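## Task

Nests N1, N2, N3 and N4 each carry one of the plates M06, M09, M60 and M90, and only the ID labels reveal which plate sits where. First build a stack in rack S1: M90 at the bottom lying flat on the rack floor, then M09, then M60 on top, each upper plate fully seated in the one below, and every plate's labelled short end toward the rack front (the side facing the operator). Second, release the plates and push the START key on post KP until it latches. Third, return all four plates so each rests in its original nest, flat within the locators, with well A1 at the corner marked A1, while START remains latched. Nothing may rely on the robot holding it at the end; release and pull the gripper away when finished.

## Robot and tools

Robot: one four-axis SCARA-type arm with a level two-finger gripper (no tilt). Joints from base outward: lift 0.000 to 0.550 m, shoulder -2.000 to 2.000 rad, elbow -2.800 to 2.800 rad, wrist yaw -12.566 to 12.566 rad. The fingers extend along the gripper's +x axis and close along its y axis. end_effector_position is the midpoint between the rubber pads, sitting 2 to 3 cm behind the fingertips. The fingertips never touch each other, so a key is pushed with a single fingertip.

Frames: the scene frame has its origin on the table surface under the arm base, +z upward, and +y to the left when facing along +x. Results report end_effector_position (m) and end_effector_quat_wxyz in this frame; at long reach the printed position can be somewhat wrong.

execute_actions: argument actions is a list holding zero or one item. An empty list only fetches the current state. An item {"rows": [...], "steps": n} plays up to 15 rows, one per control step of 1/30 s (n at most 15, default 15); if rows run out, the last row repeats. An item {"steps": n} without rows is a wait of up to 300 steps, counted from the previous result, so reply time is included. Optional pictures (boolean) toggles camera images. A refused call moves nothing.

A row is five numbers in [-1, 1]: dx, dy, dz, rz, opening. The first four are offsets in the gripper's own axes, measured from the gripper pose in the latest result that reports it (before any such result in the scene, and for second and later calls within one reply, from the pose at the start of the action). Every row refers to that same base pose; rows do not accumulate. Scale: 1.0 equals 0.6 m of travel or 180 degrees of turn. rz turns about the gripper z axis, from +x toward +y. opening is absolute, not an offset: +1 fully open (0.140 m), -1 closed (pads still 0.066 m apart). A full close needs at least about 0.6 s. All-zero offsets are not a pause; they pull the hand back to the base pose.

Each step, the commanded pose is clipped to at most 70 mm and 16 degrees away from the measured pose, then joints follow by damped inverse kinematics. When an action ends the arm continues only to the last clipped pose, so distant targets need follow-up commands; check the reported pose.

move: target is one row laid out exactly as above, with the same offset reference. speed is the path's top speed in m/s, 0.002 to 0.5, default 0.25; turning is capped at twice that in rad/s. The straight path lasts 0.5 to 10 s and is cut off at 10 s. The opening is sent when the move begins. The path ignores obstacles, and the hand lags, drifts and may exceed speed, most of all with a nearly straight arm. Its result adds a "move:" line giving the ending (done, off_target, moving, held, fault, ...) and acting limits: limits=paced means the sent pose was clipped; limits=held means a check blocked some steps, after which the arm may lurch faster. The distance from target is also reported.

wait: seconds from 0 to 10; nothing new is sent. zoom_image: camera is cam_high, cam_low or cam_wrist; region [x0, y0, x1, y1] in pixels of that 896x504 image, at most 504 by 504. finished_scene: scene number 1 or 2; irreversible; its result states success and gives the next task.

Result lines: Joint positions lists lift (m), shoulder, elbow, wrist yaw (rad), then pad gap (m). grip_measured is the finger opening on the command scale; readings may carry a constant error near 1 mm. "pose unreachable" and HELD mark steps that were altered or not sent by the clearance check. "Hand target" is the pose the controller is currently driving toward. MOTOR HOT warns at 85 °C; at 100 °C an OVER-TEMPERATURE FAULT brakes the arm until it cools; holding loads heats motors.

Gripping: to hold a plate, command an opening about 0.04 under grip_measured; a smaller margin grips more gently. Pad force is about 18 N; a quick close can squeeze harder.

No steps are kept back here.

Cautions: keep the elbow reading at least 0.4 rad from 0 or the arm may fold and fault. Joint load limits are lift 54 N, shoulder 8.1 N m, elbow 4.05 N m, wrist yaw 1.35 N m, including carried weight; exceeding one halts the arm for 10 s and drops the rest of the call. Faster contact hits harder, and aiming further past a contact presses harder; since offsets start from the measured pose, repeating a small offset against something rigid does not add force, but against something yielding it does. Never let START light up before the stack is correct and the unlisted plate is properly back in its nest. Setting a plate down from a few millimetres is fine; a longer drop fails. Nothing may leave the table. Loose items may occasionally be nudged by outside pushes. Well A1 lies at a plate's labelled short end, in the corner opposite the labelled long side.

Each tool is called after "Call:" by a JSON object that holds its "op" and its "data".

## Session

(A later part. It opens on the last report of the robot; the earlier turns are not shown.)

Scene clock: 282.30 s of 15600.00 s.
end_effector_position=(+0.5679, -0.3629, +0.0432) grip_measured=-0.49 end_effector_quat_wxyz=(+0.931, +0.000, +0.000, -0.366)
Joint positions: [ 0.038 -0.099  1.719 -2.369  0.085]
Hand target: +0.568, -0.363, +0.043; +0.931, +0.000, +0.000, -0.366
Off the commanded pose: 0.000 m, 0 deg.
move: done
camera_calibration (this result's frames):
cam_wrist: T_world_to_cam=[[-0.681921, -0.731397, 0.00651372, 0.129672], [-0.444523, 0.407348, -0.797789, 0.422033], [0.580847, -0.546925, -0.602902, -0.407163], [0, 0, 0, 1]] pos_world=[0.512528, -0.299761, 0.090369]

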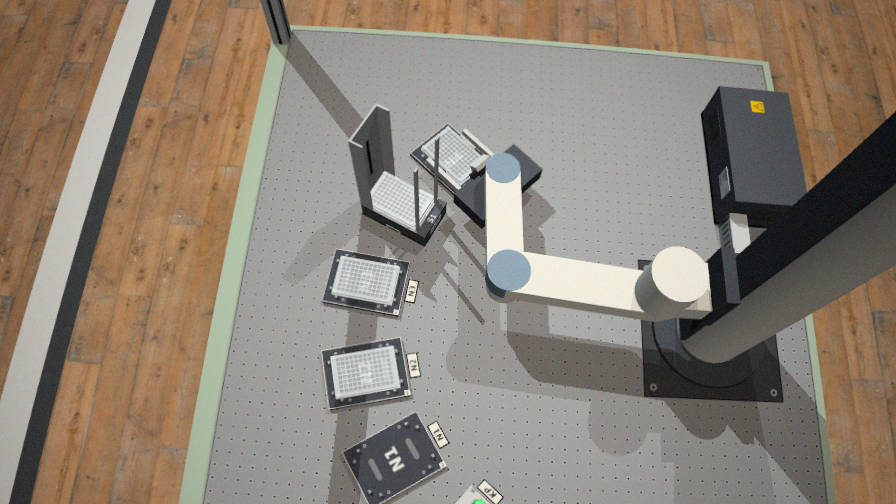

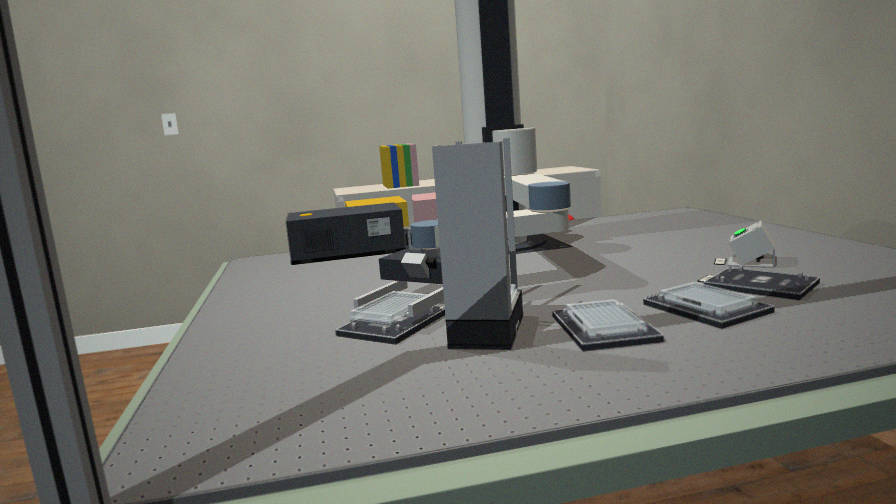

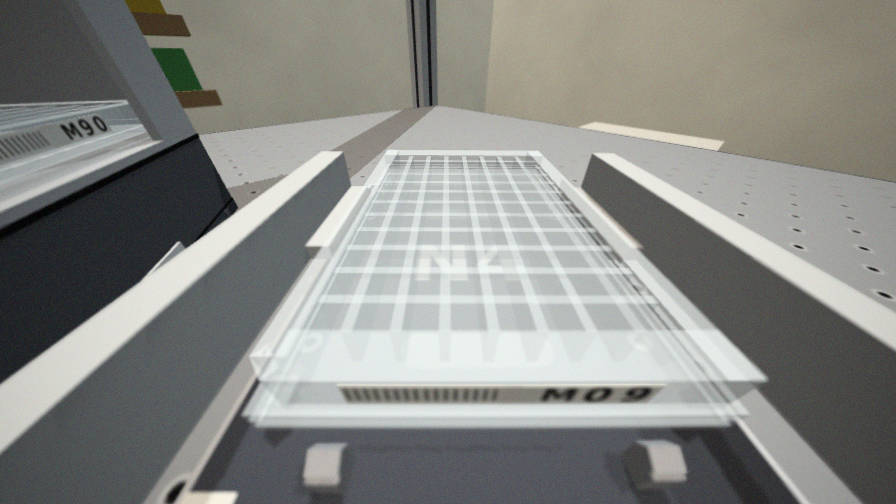

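Call:
{"op": "move", "data": {"target": [0,0.0002,-0.021,0.0003,-0.55], "speed": 0.012}}

Call:
{"op": "move", "data": {"target": [0,0,0,0,0.3]}}

Call:
{"op": "move", "data": {"target": [0,0,0.0615,0,0.3], "speed": 0.15}}

Call:
{"op": "move", "data": {"target": [-0.2167,0,0,0,0.3]}}

Call:
{"op": "move", "data": {"target": [-0.0632,0.2082,0,0.0951,0.3]}}

Scene clock: 288.67 s of 15600.00 s.
end_effector_position=(+0.5680, -0.3628, +0.0306) grip_measured=-0.49 end_effector_quat_wxyz=(+0.931, +0.000, +0.000, -0.366)
Joint positions: [ 0.026 -0.099  1.719 -2.369  0.085]
Hand target: +0.568, -0.363, +0.031; +0.931, +0.000, +0.000, -0.366
Off the commanded pose: 0.000 m, 0 deg.
After step 90, 2.10 s passed at rest.
move: done
camera_calibration (this result's frames):
cam_wrist: T_world_to_cam=[[-0.681478, -0.731809, 0.00651372, 0.129435], [-0.44477, 0.407079, -0.797789, 0.412011], [0.581178, -0.546573, -0.602902, -0.414826], [0, 0, 0, 1]] pos_world=[0.512545, -0.299732, 0.0777555]

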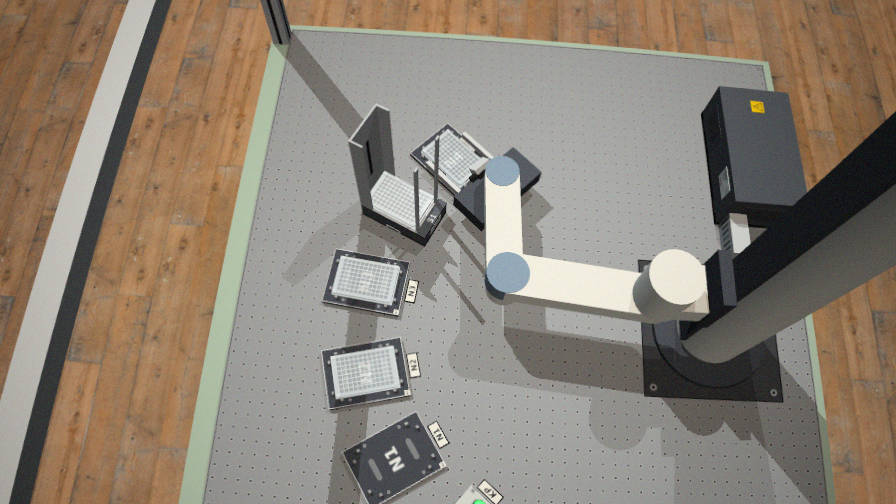

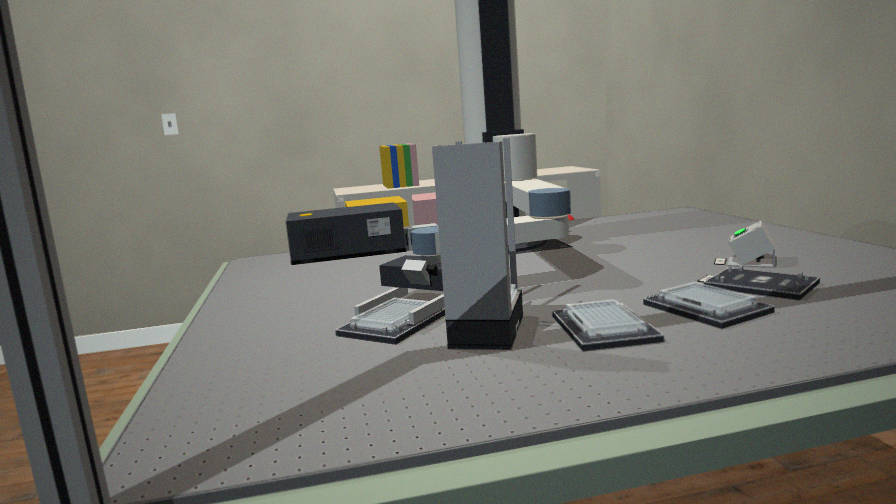

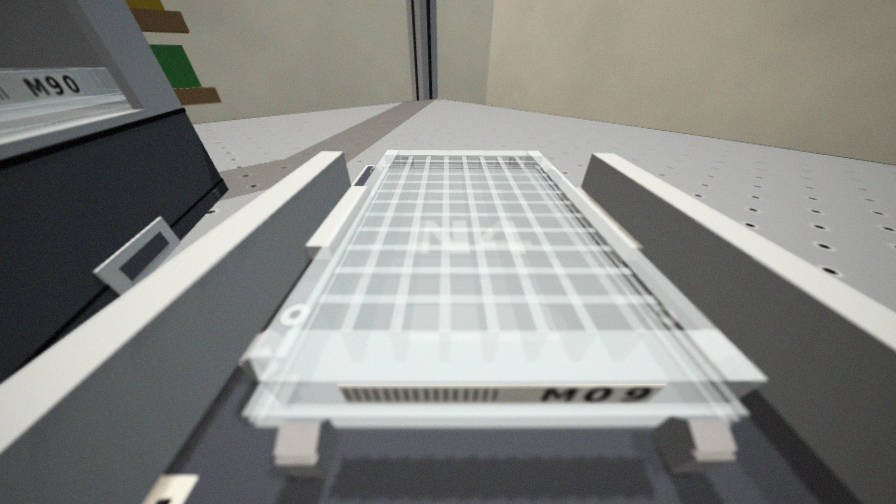

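Scene clock: 289.17 s of 15600.00 s.
end_effector_position=(+0.5680, -0.3628, +0.0306) grip_measured=+0.30 end_effector_quat_wxyz=(+0.931, +0.000, +0.000, -0.366)
Joint positions: [ 0.026 -0.099  1.719 -2.369  0.114]
Hand target: +0.568, -0.363, +0.031; +0.931, +0.000, +0.000, -0.366
Off the commanded pose: 0.000 m, 0 deg.
move: done
camera_calibration (this result's frames):
cam_wrist: T_world_to_cam=[[-0.681479, -0.731808, 0.00651372, 0.129435], [-0.444769, 0.40708, -0.797789, 0.412011], [0.581177, -0.546574, -0.602902, -0.414826], [0, 0, 0, 1]] pos_world=[0.512544, -0.299732, 0.0777555]

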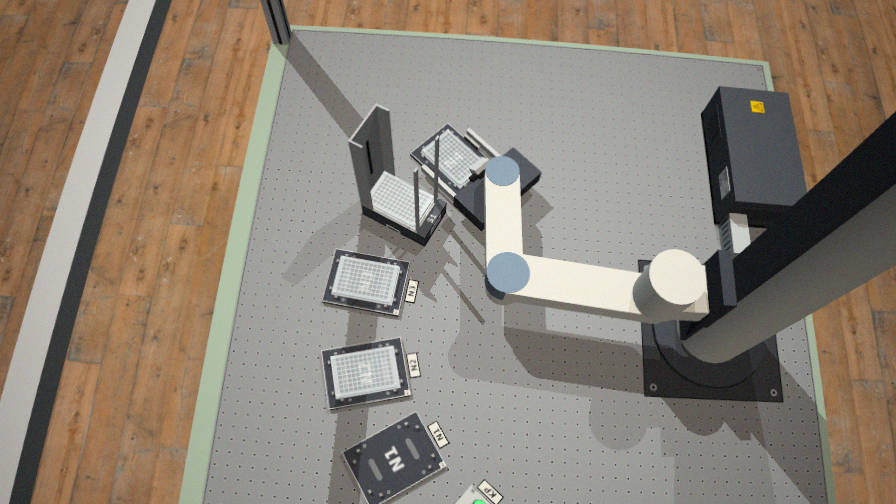

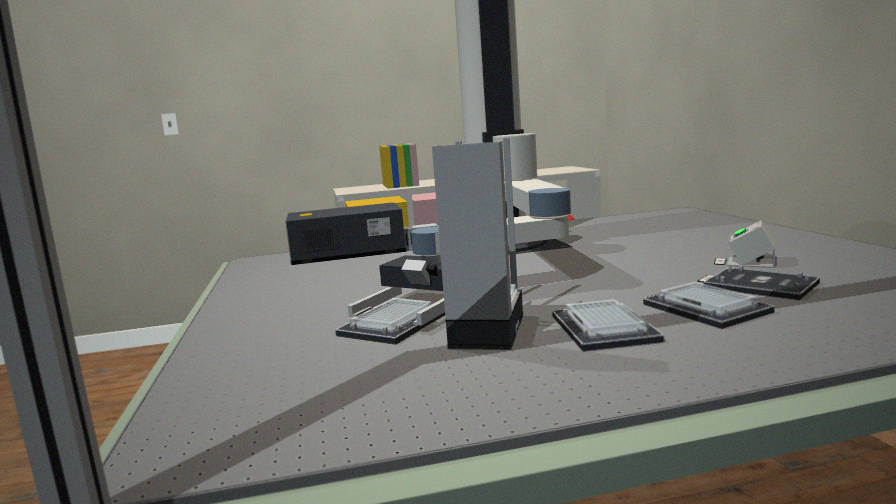

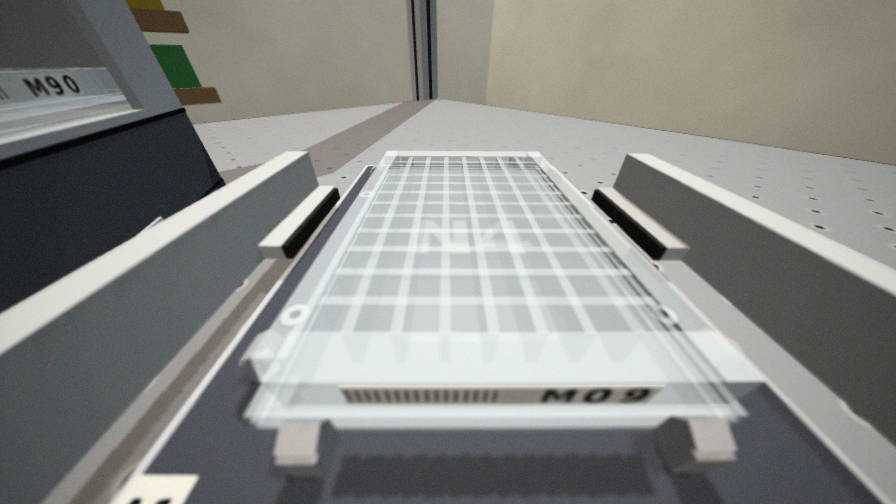

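Scene clock: 289.90 s of 15600.00 s.
end_effector_position=(+0.5680, -0.3628, +0.0675) grip_measured=+0.30 end_effector_quat_wxyz=(+0.931, +0.000, +0.000, -0.366)
Joint positions: [ 0.063 -0.099  1.719 -2.369  0.114]
Hand target: +0.568, -0.363, +0.067; +0.931, +0.000, +0.000, -0.366
Off the commanded pose: 0.000 m, 0 deg.
move: done
camera_calibration (this result's frames):
cam_wrist: T_world_to_cam=[[-0.681458, -0.731828, 0.00651372, 0.129184], [-0.444781, 0.407067, -0.797789, 0.441504], [0.581193, -0.546556, -0.602902, -0.392548], [0, 0, 0, 1]] pos_world=[0.512552, -0.29973, 0.114717]

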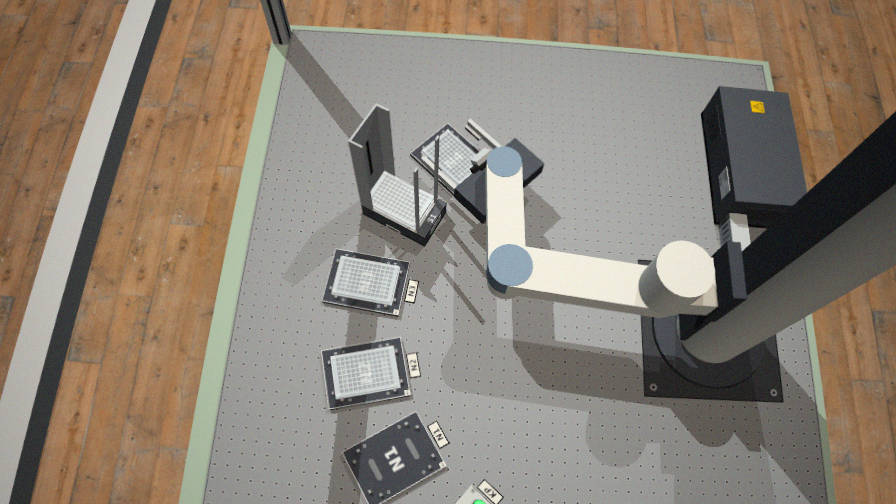

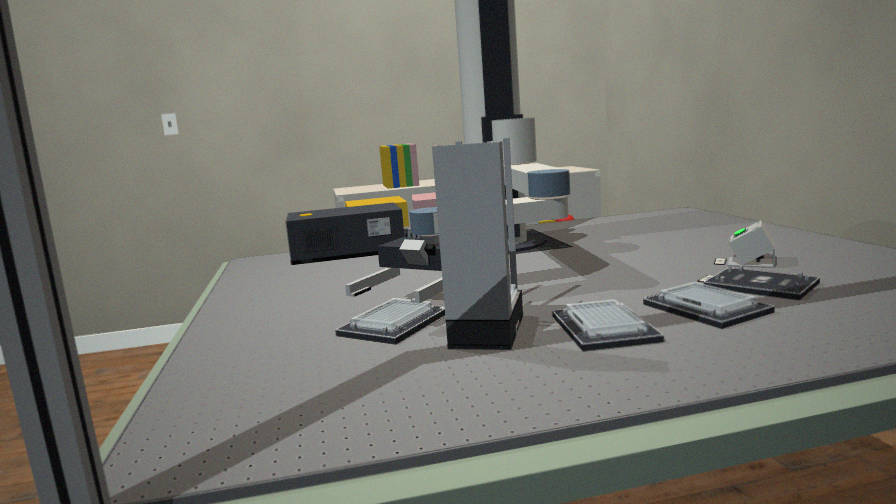

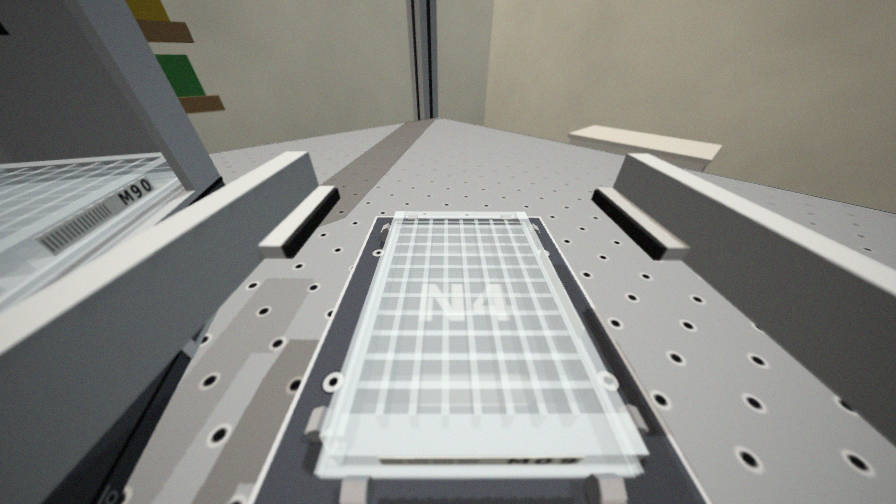

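Scene clock: 290.83 s of 15600.00 s.
end_effector_position=(+0.4727, -0.2743, +0.0675) grip_measured=+0.30 end_effector_quat_wxyz=(+0.931, +0.000, +0.000, -0.366)
Joint positions: [ 0.062  0.168  1.059 -1.976  0.114]
Hand target: +0.473, -0.274, +0.068; +0.931, +0.000, +0.000, -0.366
Off the commanded pose: 0.000 m, 0 deg.
move: done
camera_calibration (this result's frames):
cam_wrist: T_world_to_cam=[[-0.681576, -0.731719, 0.00651372, 0.1291], [-0.444715, 0.407138, -0.797789, 0.363075], [0.581105, -0.54665, -0.602902, -0.288798], [0, 0, 0, 1]] pos_world=[0.417279, -0.211228, 0.1147]

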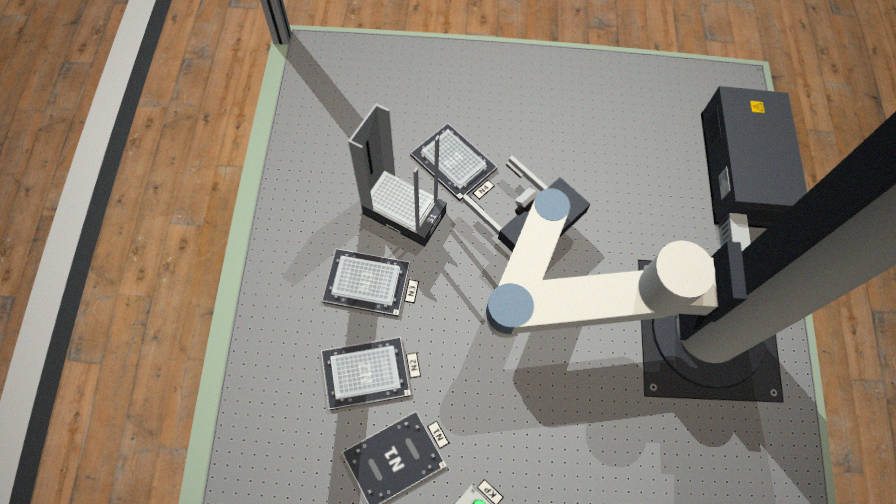

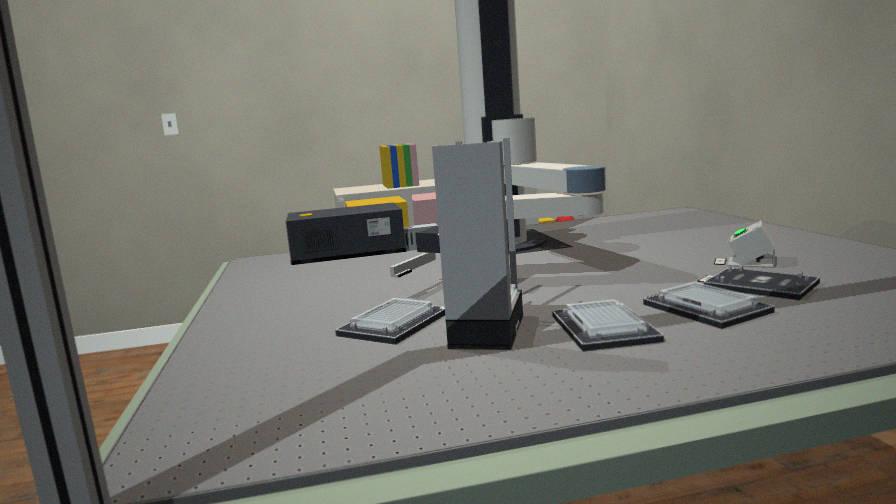

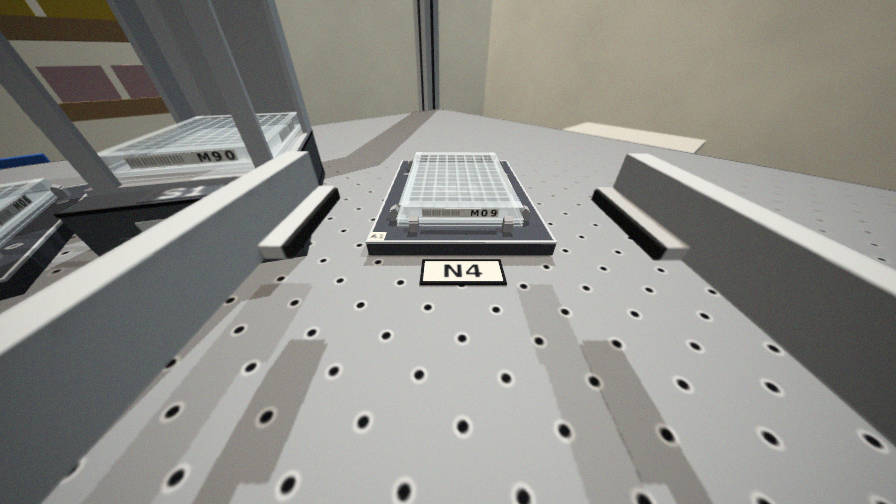

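Scene clock: 291.80 s of 15600.00 s.
end_effector_position=(+0.5300, -0.1569, +0.0675) grip_measured=+0.30 end_effector_quat_wxyz=(+0.975, +0.000, +0.000, -0.223)
Joint positions: [ 0.062  0.539  0.984 -1.973  0.114]
Hand target: +0.530, -0.157, +0.067; +0.975, +0.000, +0.000, -0.223
Off the commanded pose: 0.000 m, 0 deg.
move: done
camera_calibration (this result's frames):
cam_wrist: T_world_to_cam=[[-0.435509, -0.900161, 0.00651372, 0.0972802], [-0.544995, 0.257903, -0.797789, 0.370497], [0.716458, -0.350994, -0.602902, -0.298962], [0, 0, 0, 1]] pos_world=[0.458479, -0.112918, 0.1147]

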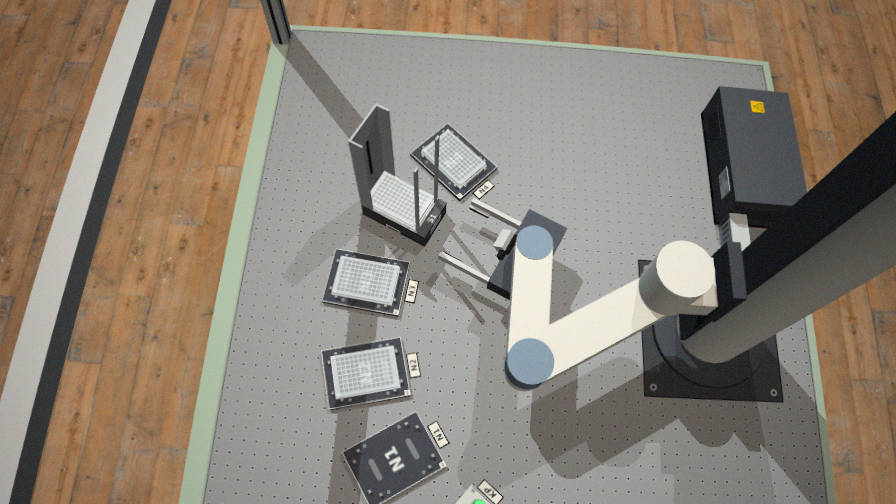

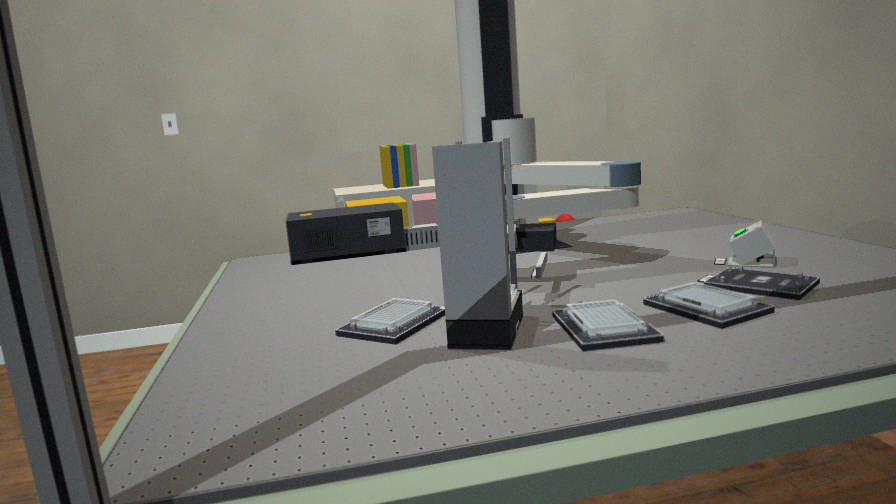

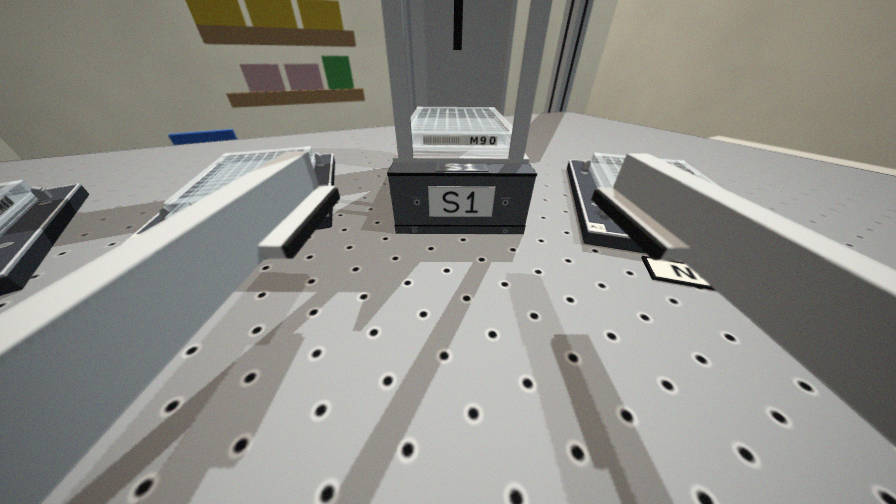

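Call:
{"op": "move", "data": {"target": [0.2746,0,0,0,0.3], "speed": 0.15}}

Call:
{"op": "execute_actions", "data": {"actions": [{"rows":[[0,0,0,0,-0.4],[0,0,0,0,-0.4],[0,0,0,0,-0.4],[0,0,0,0,-0.4],[0,0,0,0,-0.4],[0,0,0,0,-0.4],[0,0,0,0,-0.4],[0,0,0,0,-0.4],[0,0,0,0,-0.4],[0,0,0,0,-0.45],[0,0,0,0,-0.5],[0,0,0,0,-0.55]]}], "pictures": false}}

Call:
{"op": "move", "data": {"target": [0,0,0.4375,0,-0.55], "speed": 0.15}}

Call:
{"op": "move", "data": {"target": [-0.4357,0.7724,0,0.3272,-0.55], "speed": 0.3}}

Call:
{"op": "move", "data": {"target": [0,0,-0.478,0,-0.55]}}

Scene clock: 299.33 s of 15600.00 s.
end_effector_position=(+0.6784, -0.2284, +0.0675) grip_measured=+0.30 end_effector_quat_wxyz=(+0.975, +0.000, +0.000, -0.223)
Joint positions: [ 0.063  0.179  1.83  -2.458  0.114]
Hand target: +0.678, -0.228, +0.067; +0.975, +0.000, +0.000, -0.223
Off the commanded pose: 0.000 m, 0 deg.
After step 90, 3.10 s passed at rest.
move: done
camera_calibration (this result's frames):
cam_wrist: T_world_to_cam=[[-0.43542, -0.900204, 0.00651372, 0.0973973], [-0.545021, 0.257848, -0.797789, 0.469837], [0.716493, -0.350923, -0.602902, -0.430404], [0, 0, 0, 1]] pos_world=[0.606861, -0.184508, 0.114705]

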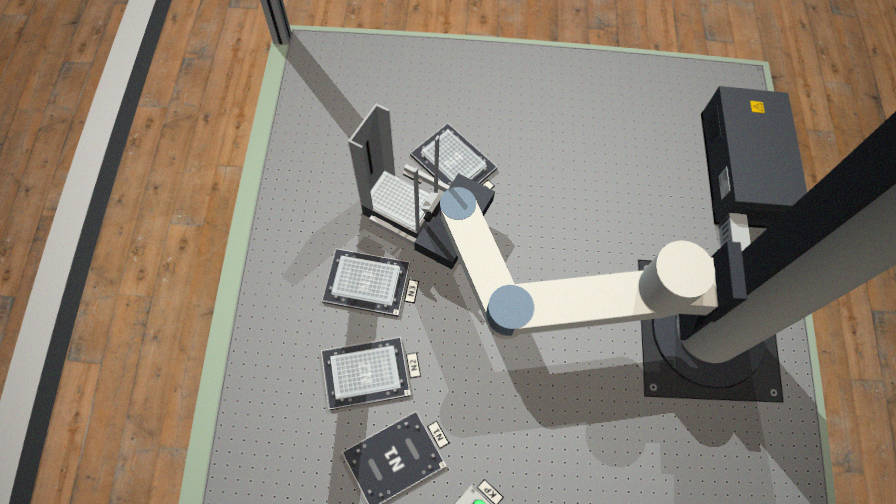

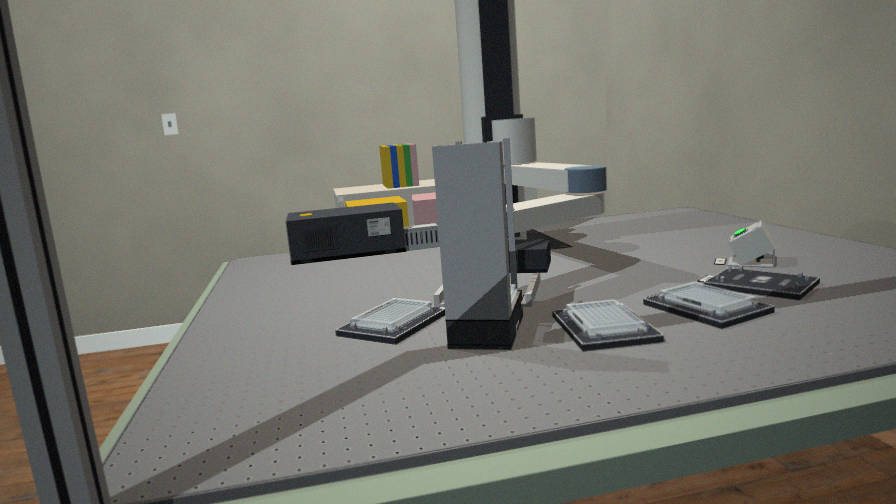

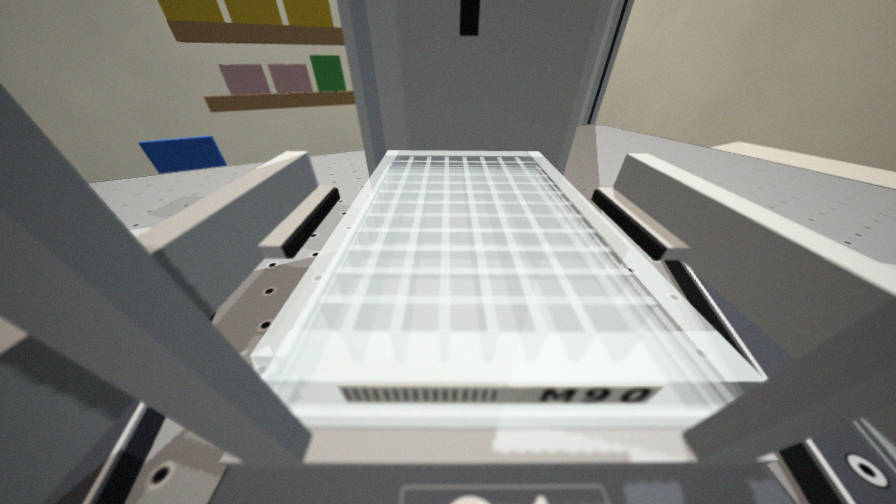

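Scene clock: 299.83 s of 15600.00 s.
end_effector_position=(+0.6784, -0.2285, +0.0675) grip_measured=-0.49 end_effector_quat_wxyz=(+0.975, +0.000, +0.000, -0.223)
Joint positions: [ 0.063  0.179  1.83  -2.458  0.085]
Hand target: +0.678, -0.228, +0.068; +0.975, +0.000, +0.000, -0.223
Off the commanded pose: 0.000 m, 0 deg.
Steps of this call (steps 1 to 15: all 15 steps of this action). Readings (end_effector_position):
1: (+0.6784, -0.2285, +0.0675)
2: (+0.6784, -0.2285, +0.0675)
4: (+0.6784, -0.2285, +0.0675)
8: (+0.6784, -0.2285, +0.0675)
15: the state above

Scene clock: 302.17 s of 15600.00 s.
end_effector_position=(+0.6784, -0.2285, +0.3301) grip_measured=-0.49 end_effector_quat_wxyz=(+0.975, +0.000, +0.000, -0.223)
Joint positions: [ 0.325  0.179  1.83  -2.458  0.085]
Hand target: +0.678, -0.228, +0.330; +0.975, +0.000, +0.000, -0.223
Off the commanded pose: 0.000 m, 0 deg.
move: done
camera_calibration (this result's frames):
cam_wrist: T_world_to_cam=[[-0.43566, -0.900088, 0.00651372, 0.0958243], [-0.544952, 0.257994, -0.797789, 0.679279], [0.716399, -0.351114, -0.602902, -0.272089], [0, 0, 0, 1]] pos_world=[0.606845, -0.184534, 0.377254]

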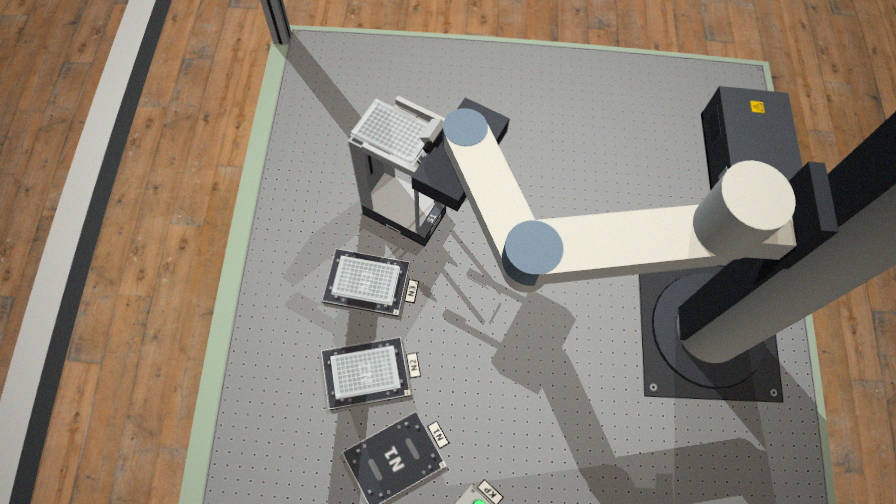

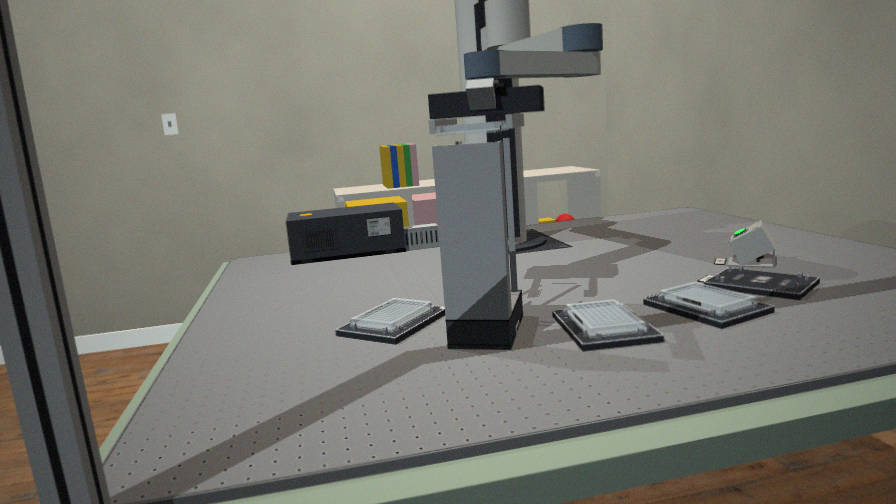

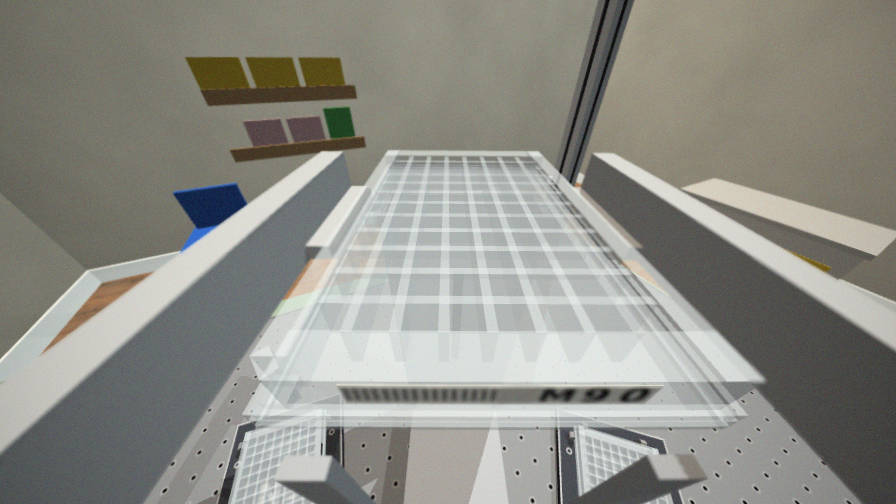

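Scene clock: 304.33 s of 15600.00 s.
end_effector_position=(+0.6442, +0.3027, +0.3301) grip_measured=-0.49 end_effector_quat_wxyz=(+0.958, +0.000, +0.000, +0.285)
Joint positions: [ 0.325  1.152  1.866 -2.439  0.085]
Hand target: +0.644, +0.303, +0.330; +0.959, +0.000, +0.000, +0.285
Off the commanded pose: 0.000 m, 0 deg.
move: done
camera_calibration (this result's frames):
cam_wrist: T_world_to_cam=[[0.546056, -0.837724, 0.00651372, -0.0922796], [-0.502249, -0.333585, -0.797789, 0.675174], [0.670499, 0.432365, -0.602902, -0.268689], [0, 0, 0, 1]] pos_world=[0.569651, 0.264095, 0.377254]

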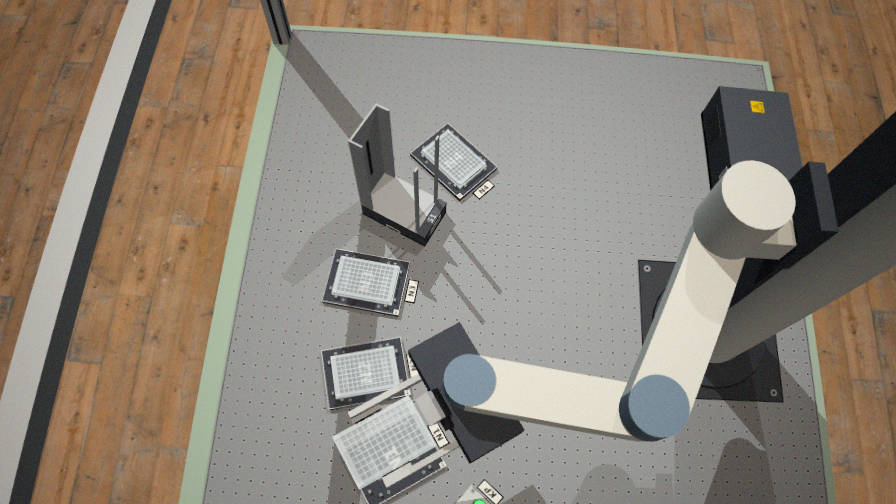

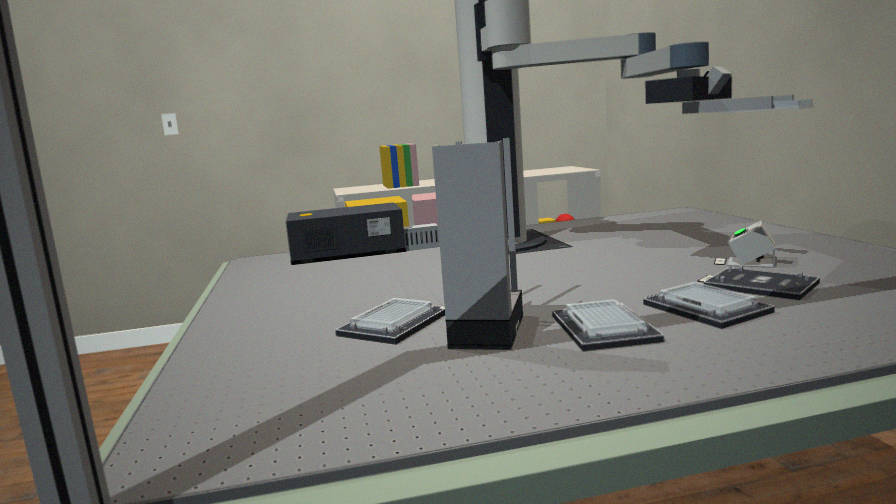

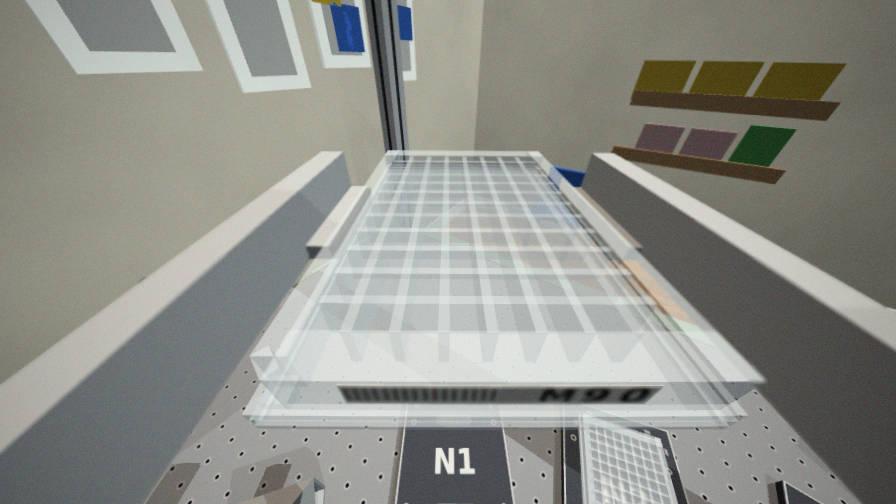

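Scene clock: 305.90 s of 15600.00 s.
end_effector_position=(+0.6442, +0.3027, +0.0432) grip_measured=-0.49 end_effector_quat_wxyz=(+0.958, +0.000, +0.000, +0.285)
Joint positions: [ 0.038  1.152  1.866 -2.439  0.085]
Hand target: +0.644, +0.303, +0.043; +0.958, +0.000, +0.000, +0.285
Off the commanded pose: 0.000 m, 0 deg.
move: done
camera_calibration (this result's frames):
cam_wrist: T_world_to_cam=[[0.546033, -0.837739, 0.00651372, -0.090404], [-0.502258, -0.333572, -0.797789, 0.446309], [0.670511, 0.432347, -0.602902, -0.441646], [0, 0, 0, 1]] pos_world=[0.569654, 0.264085, 0.0903801]

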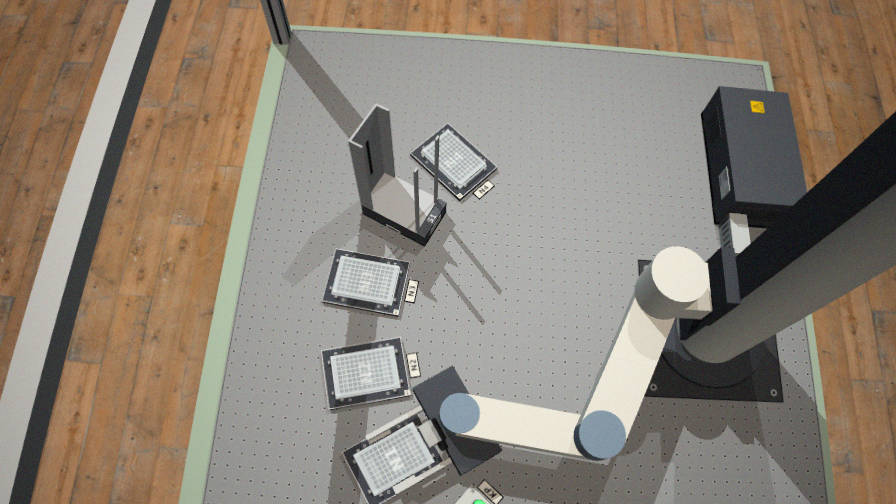

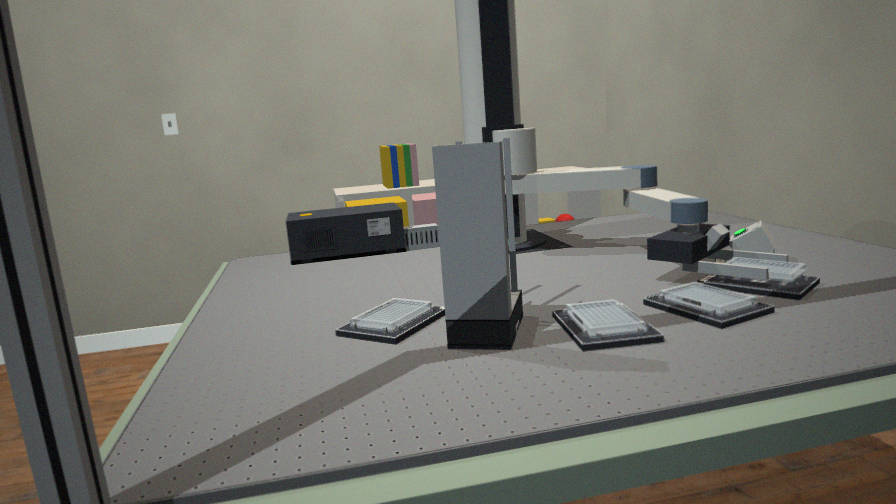

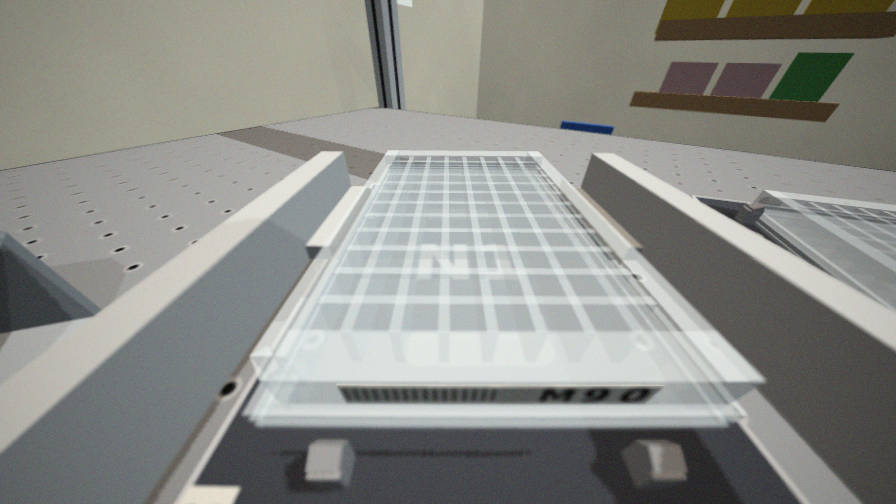

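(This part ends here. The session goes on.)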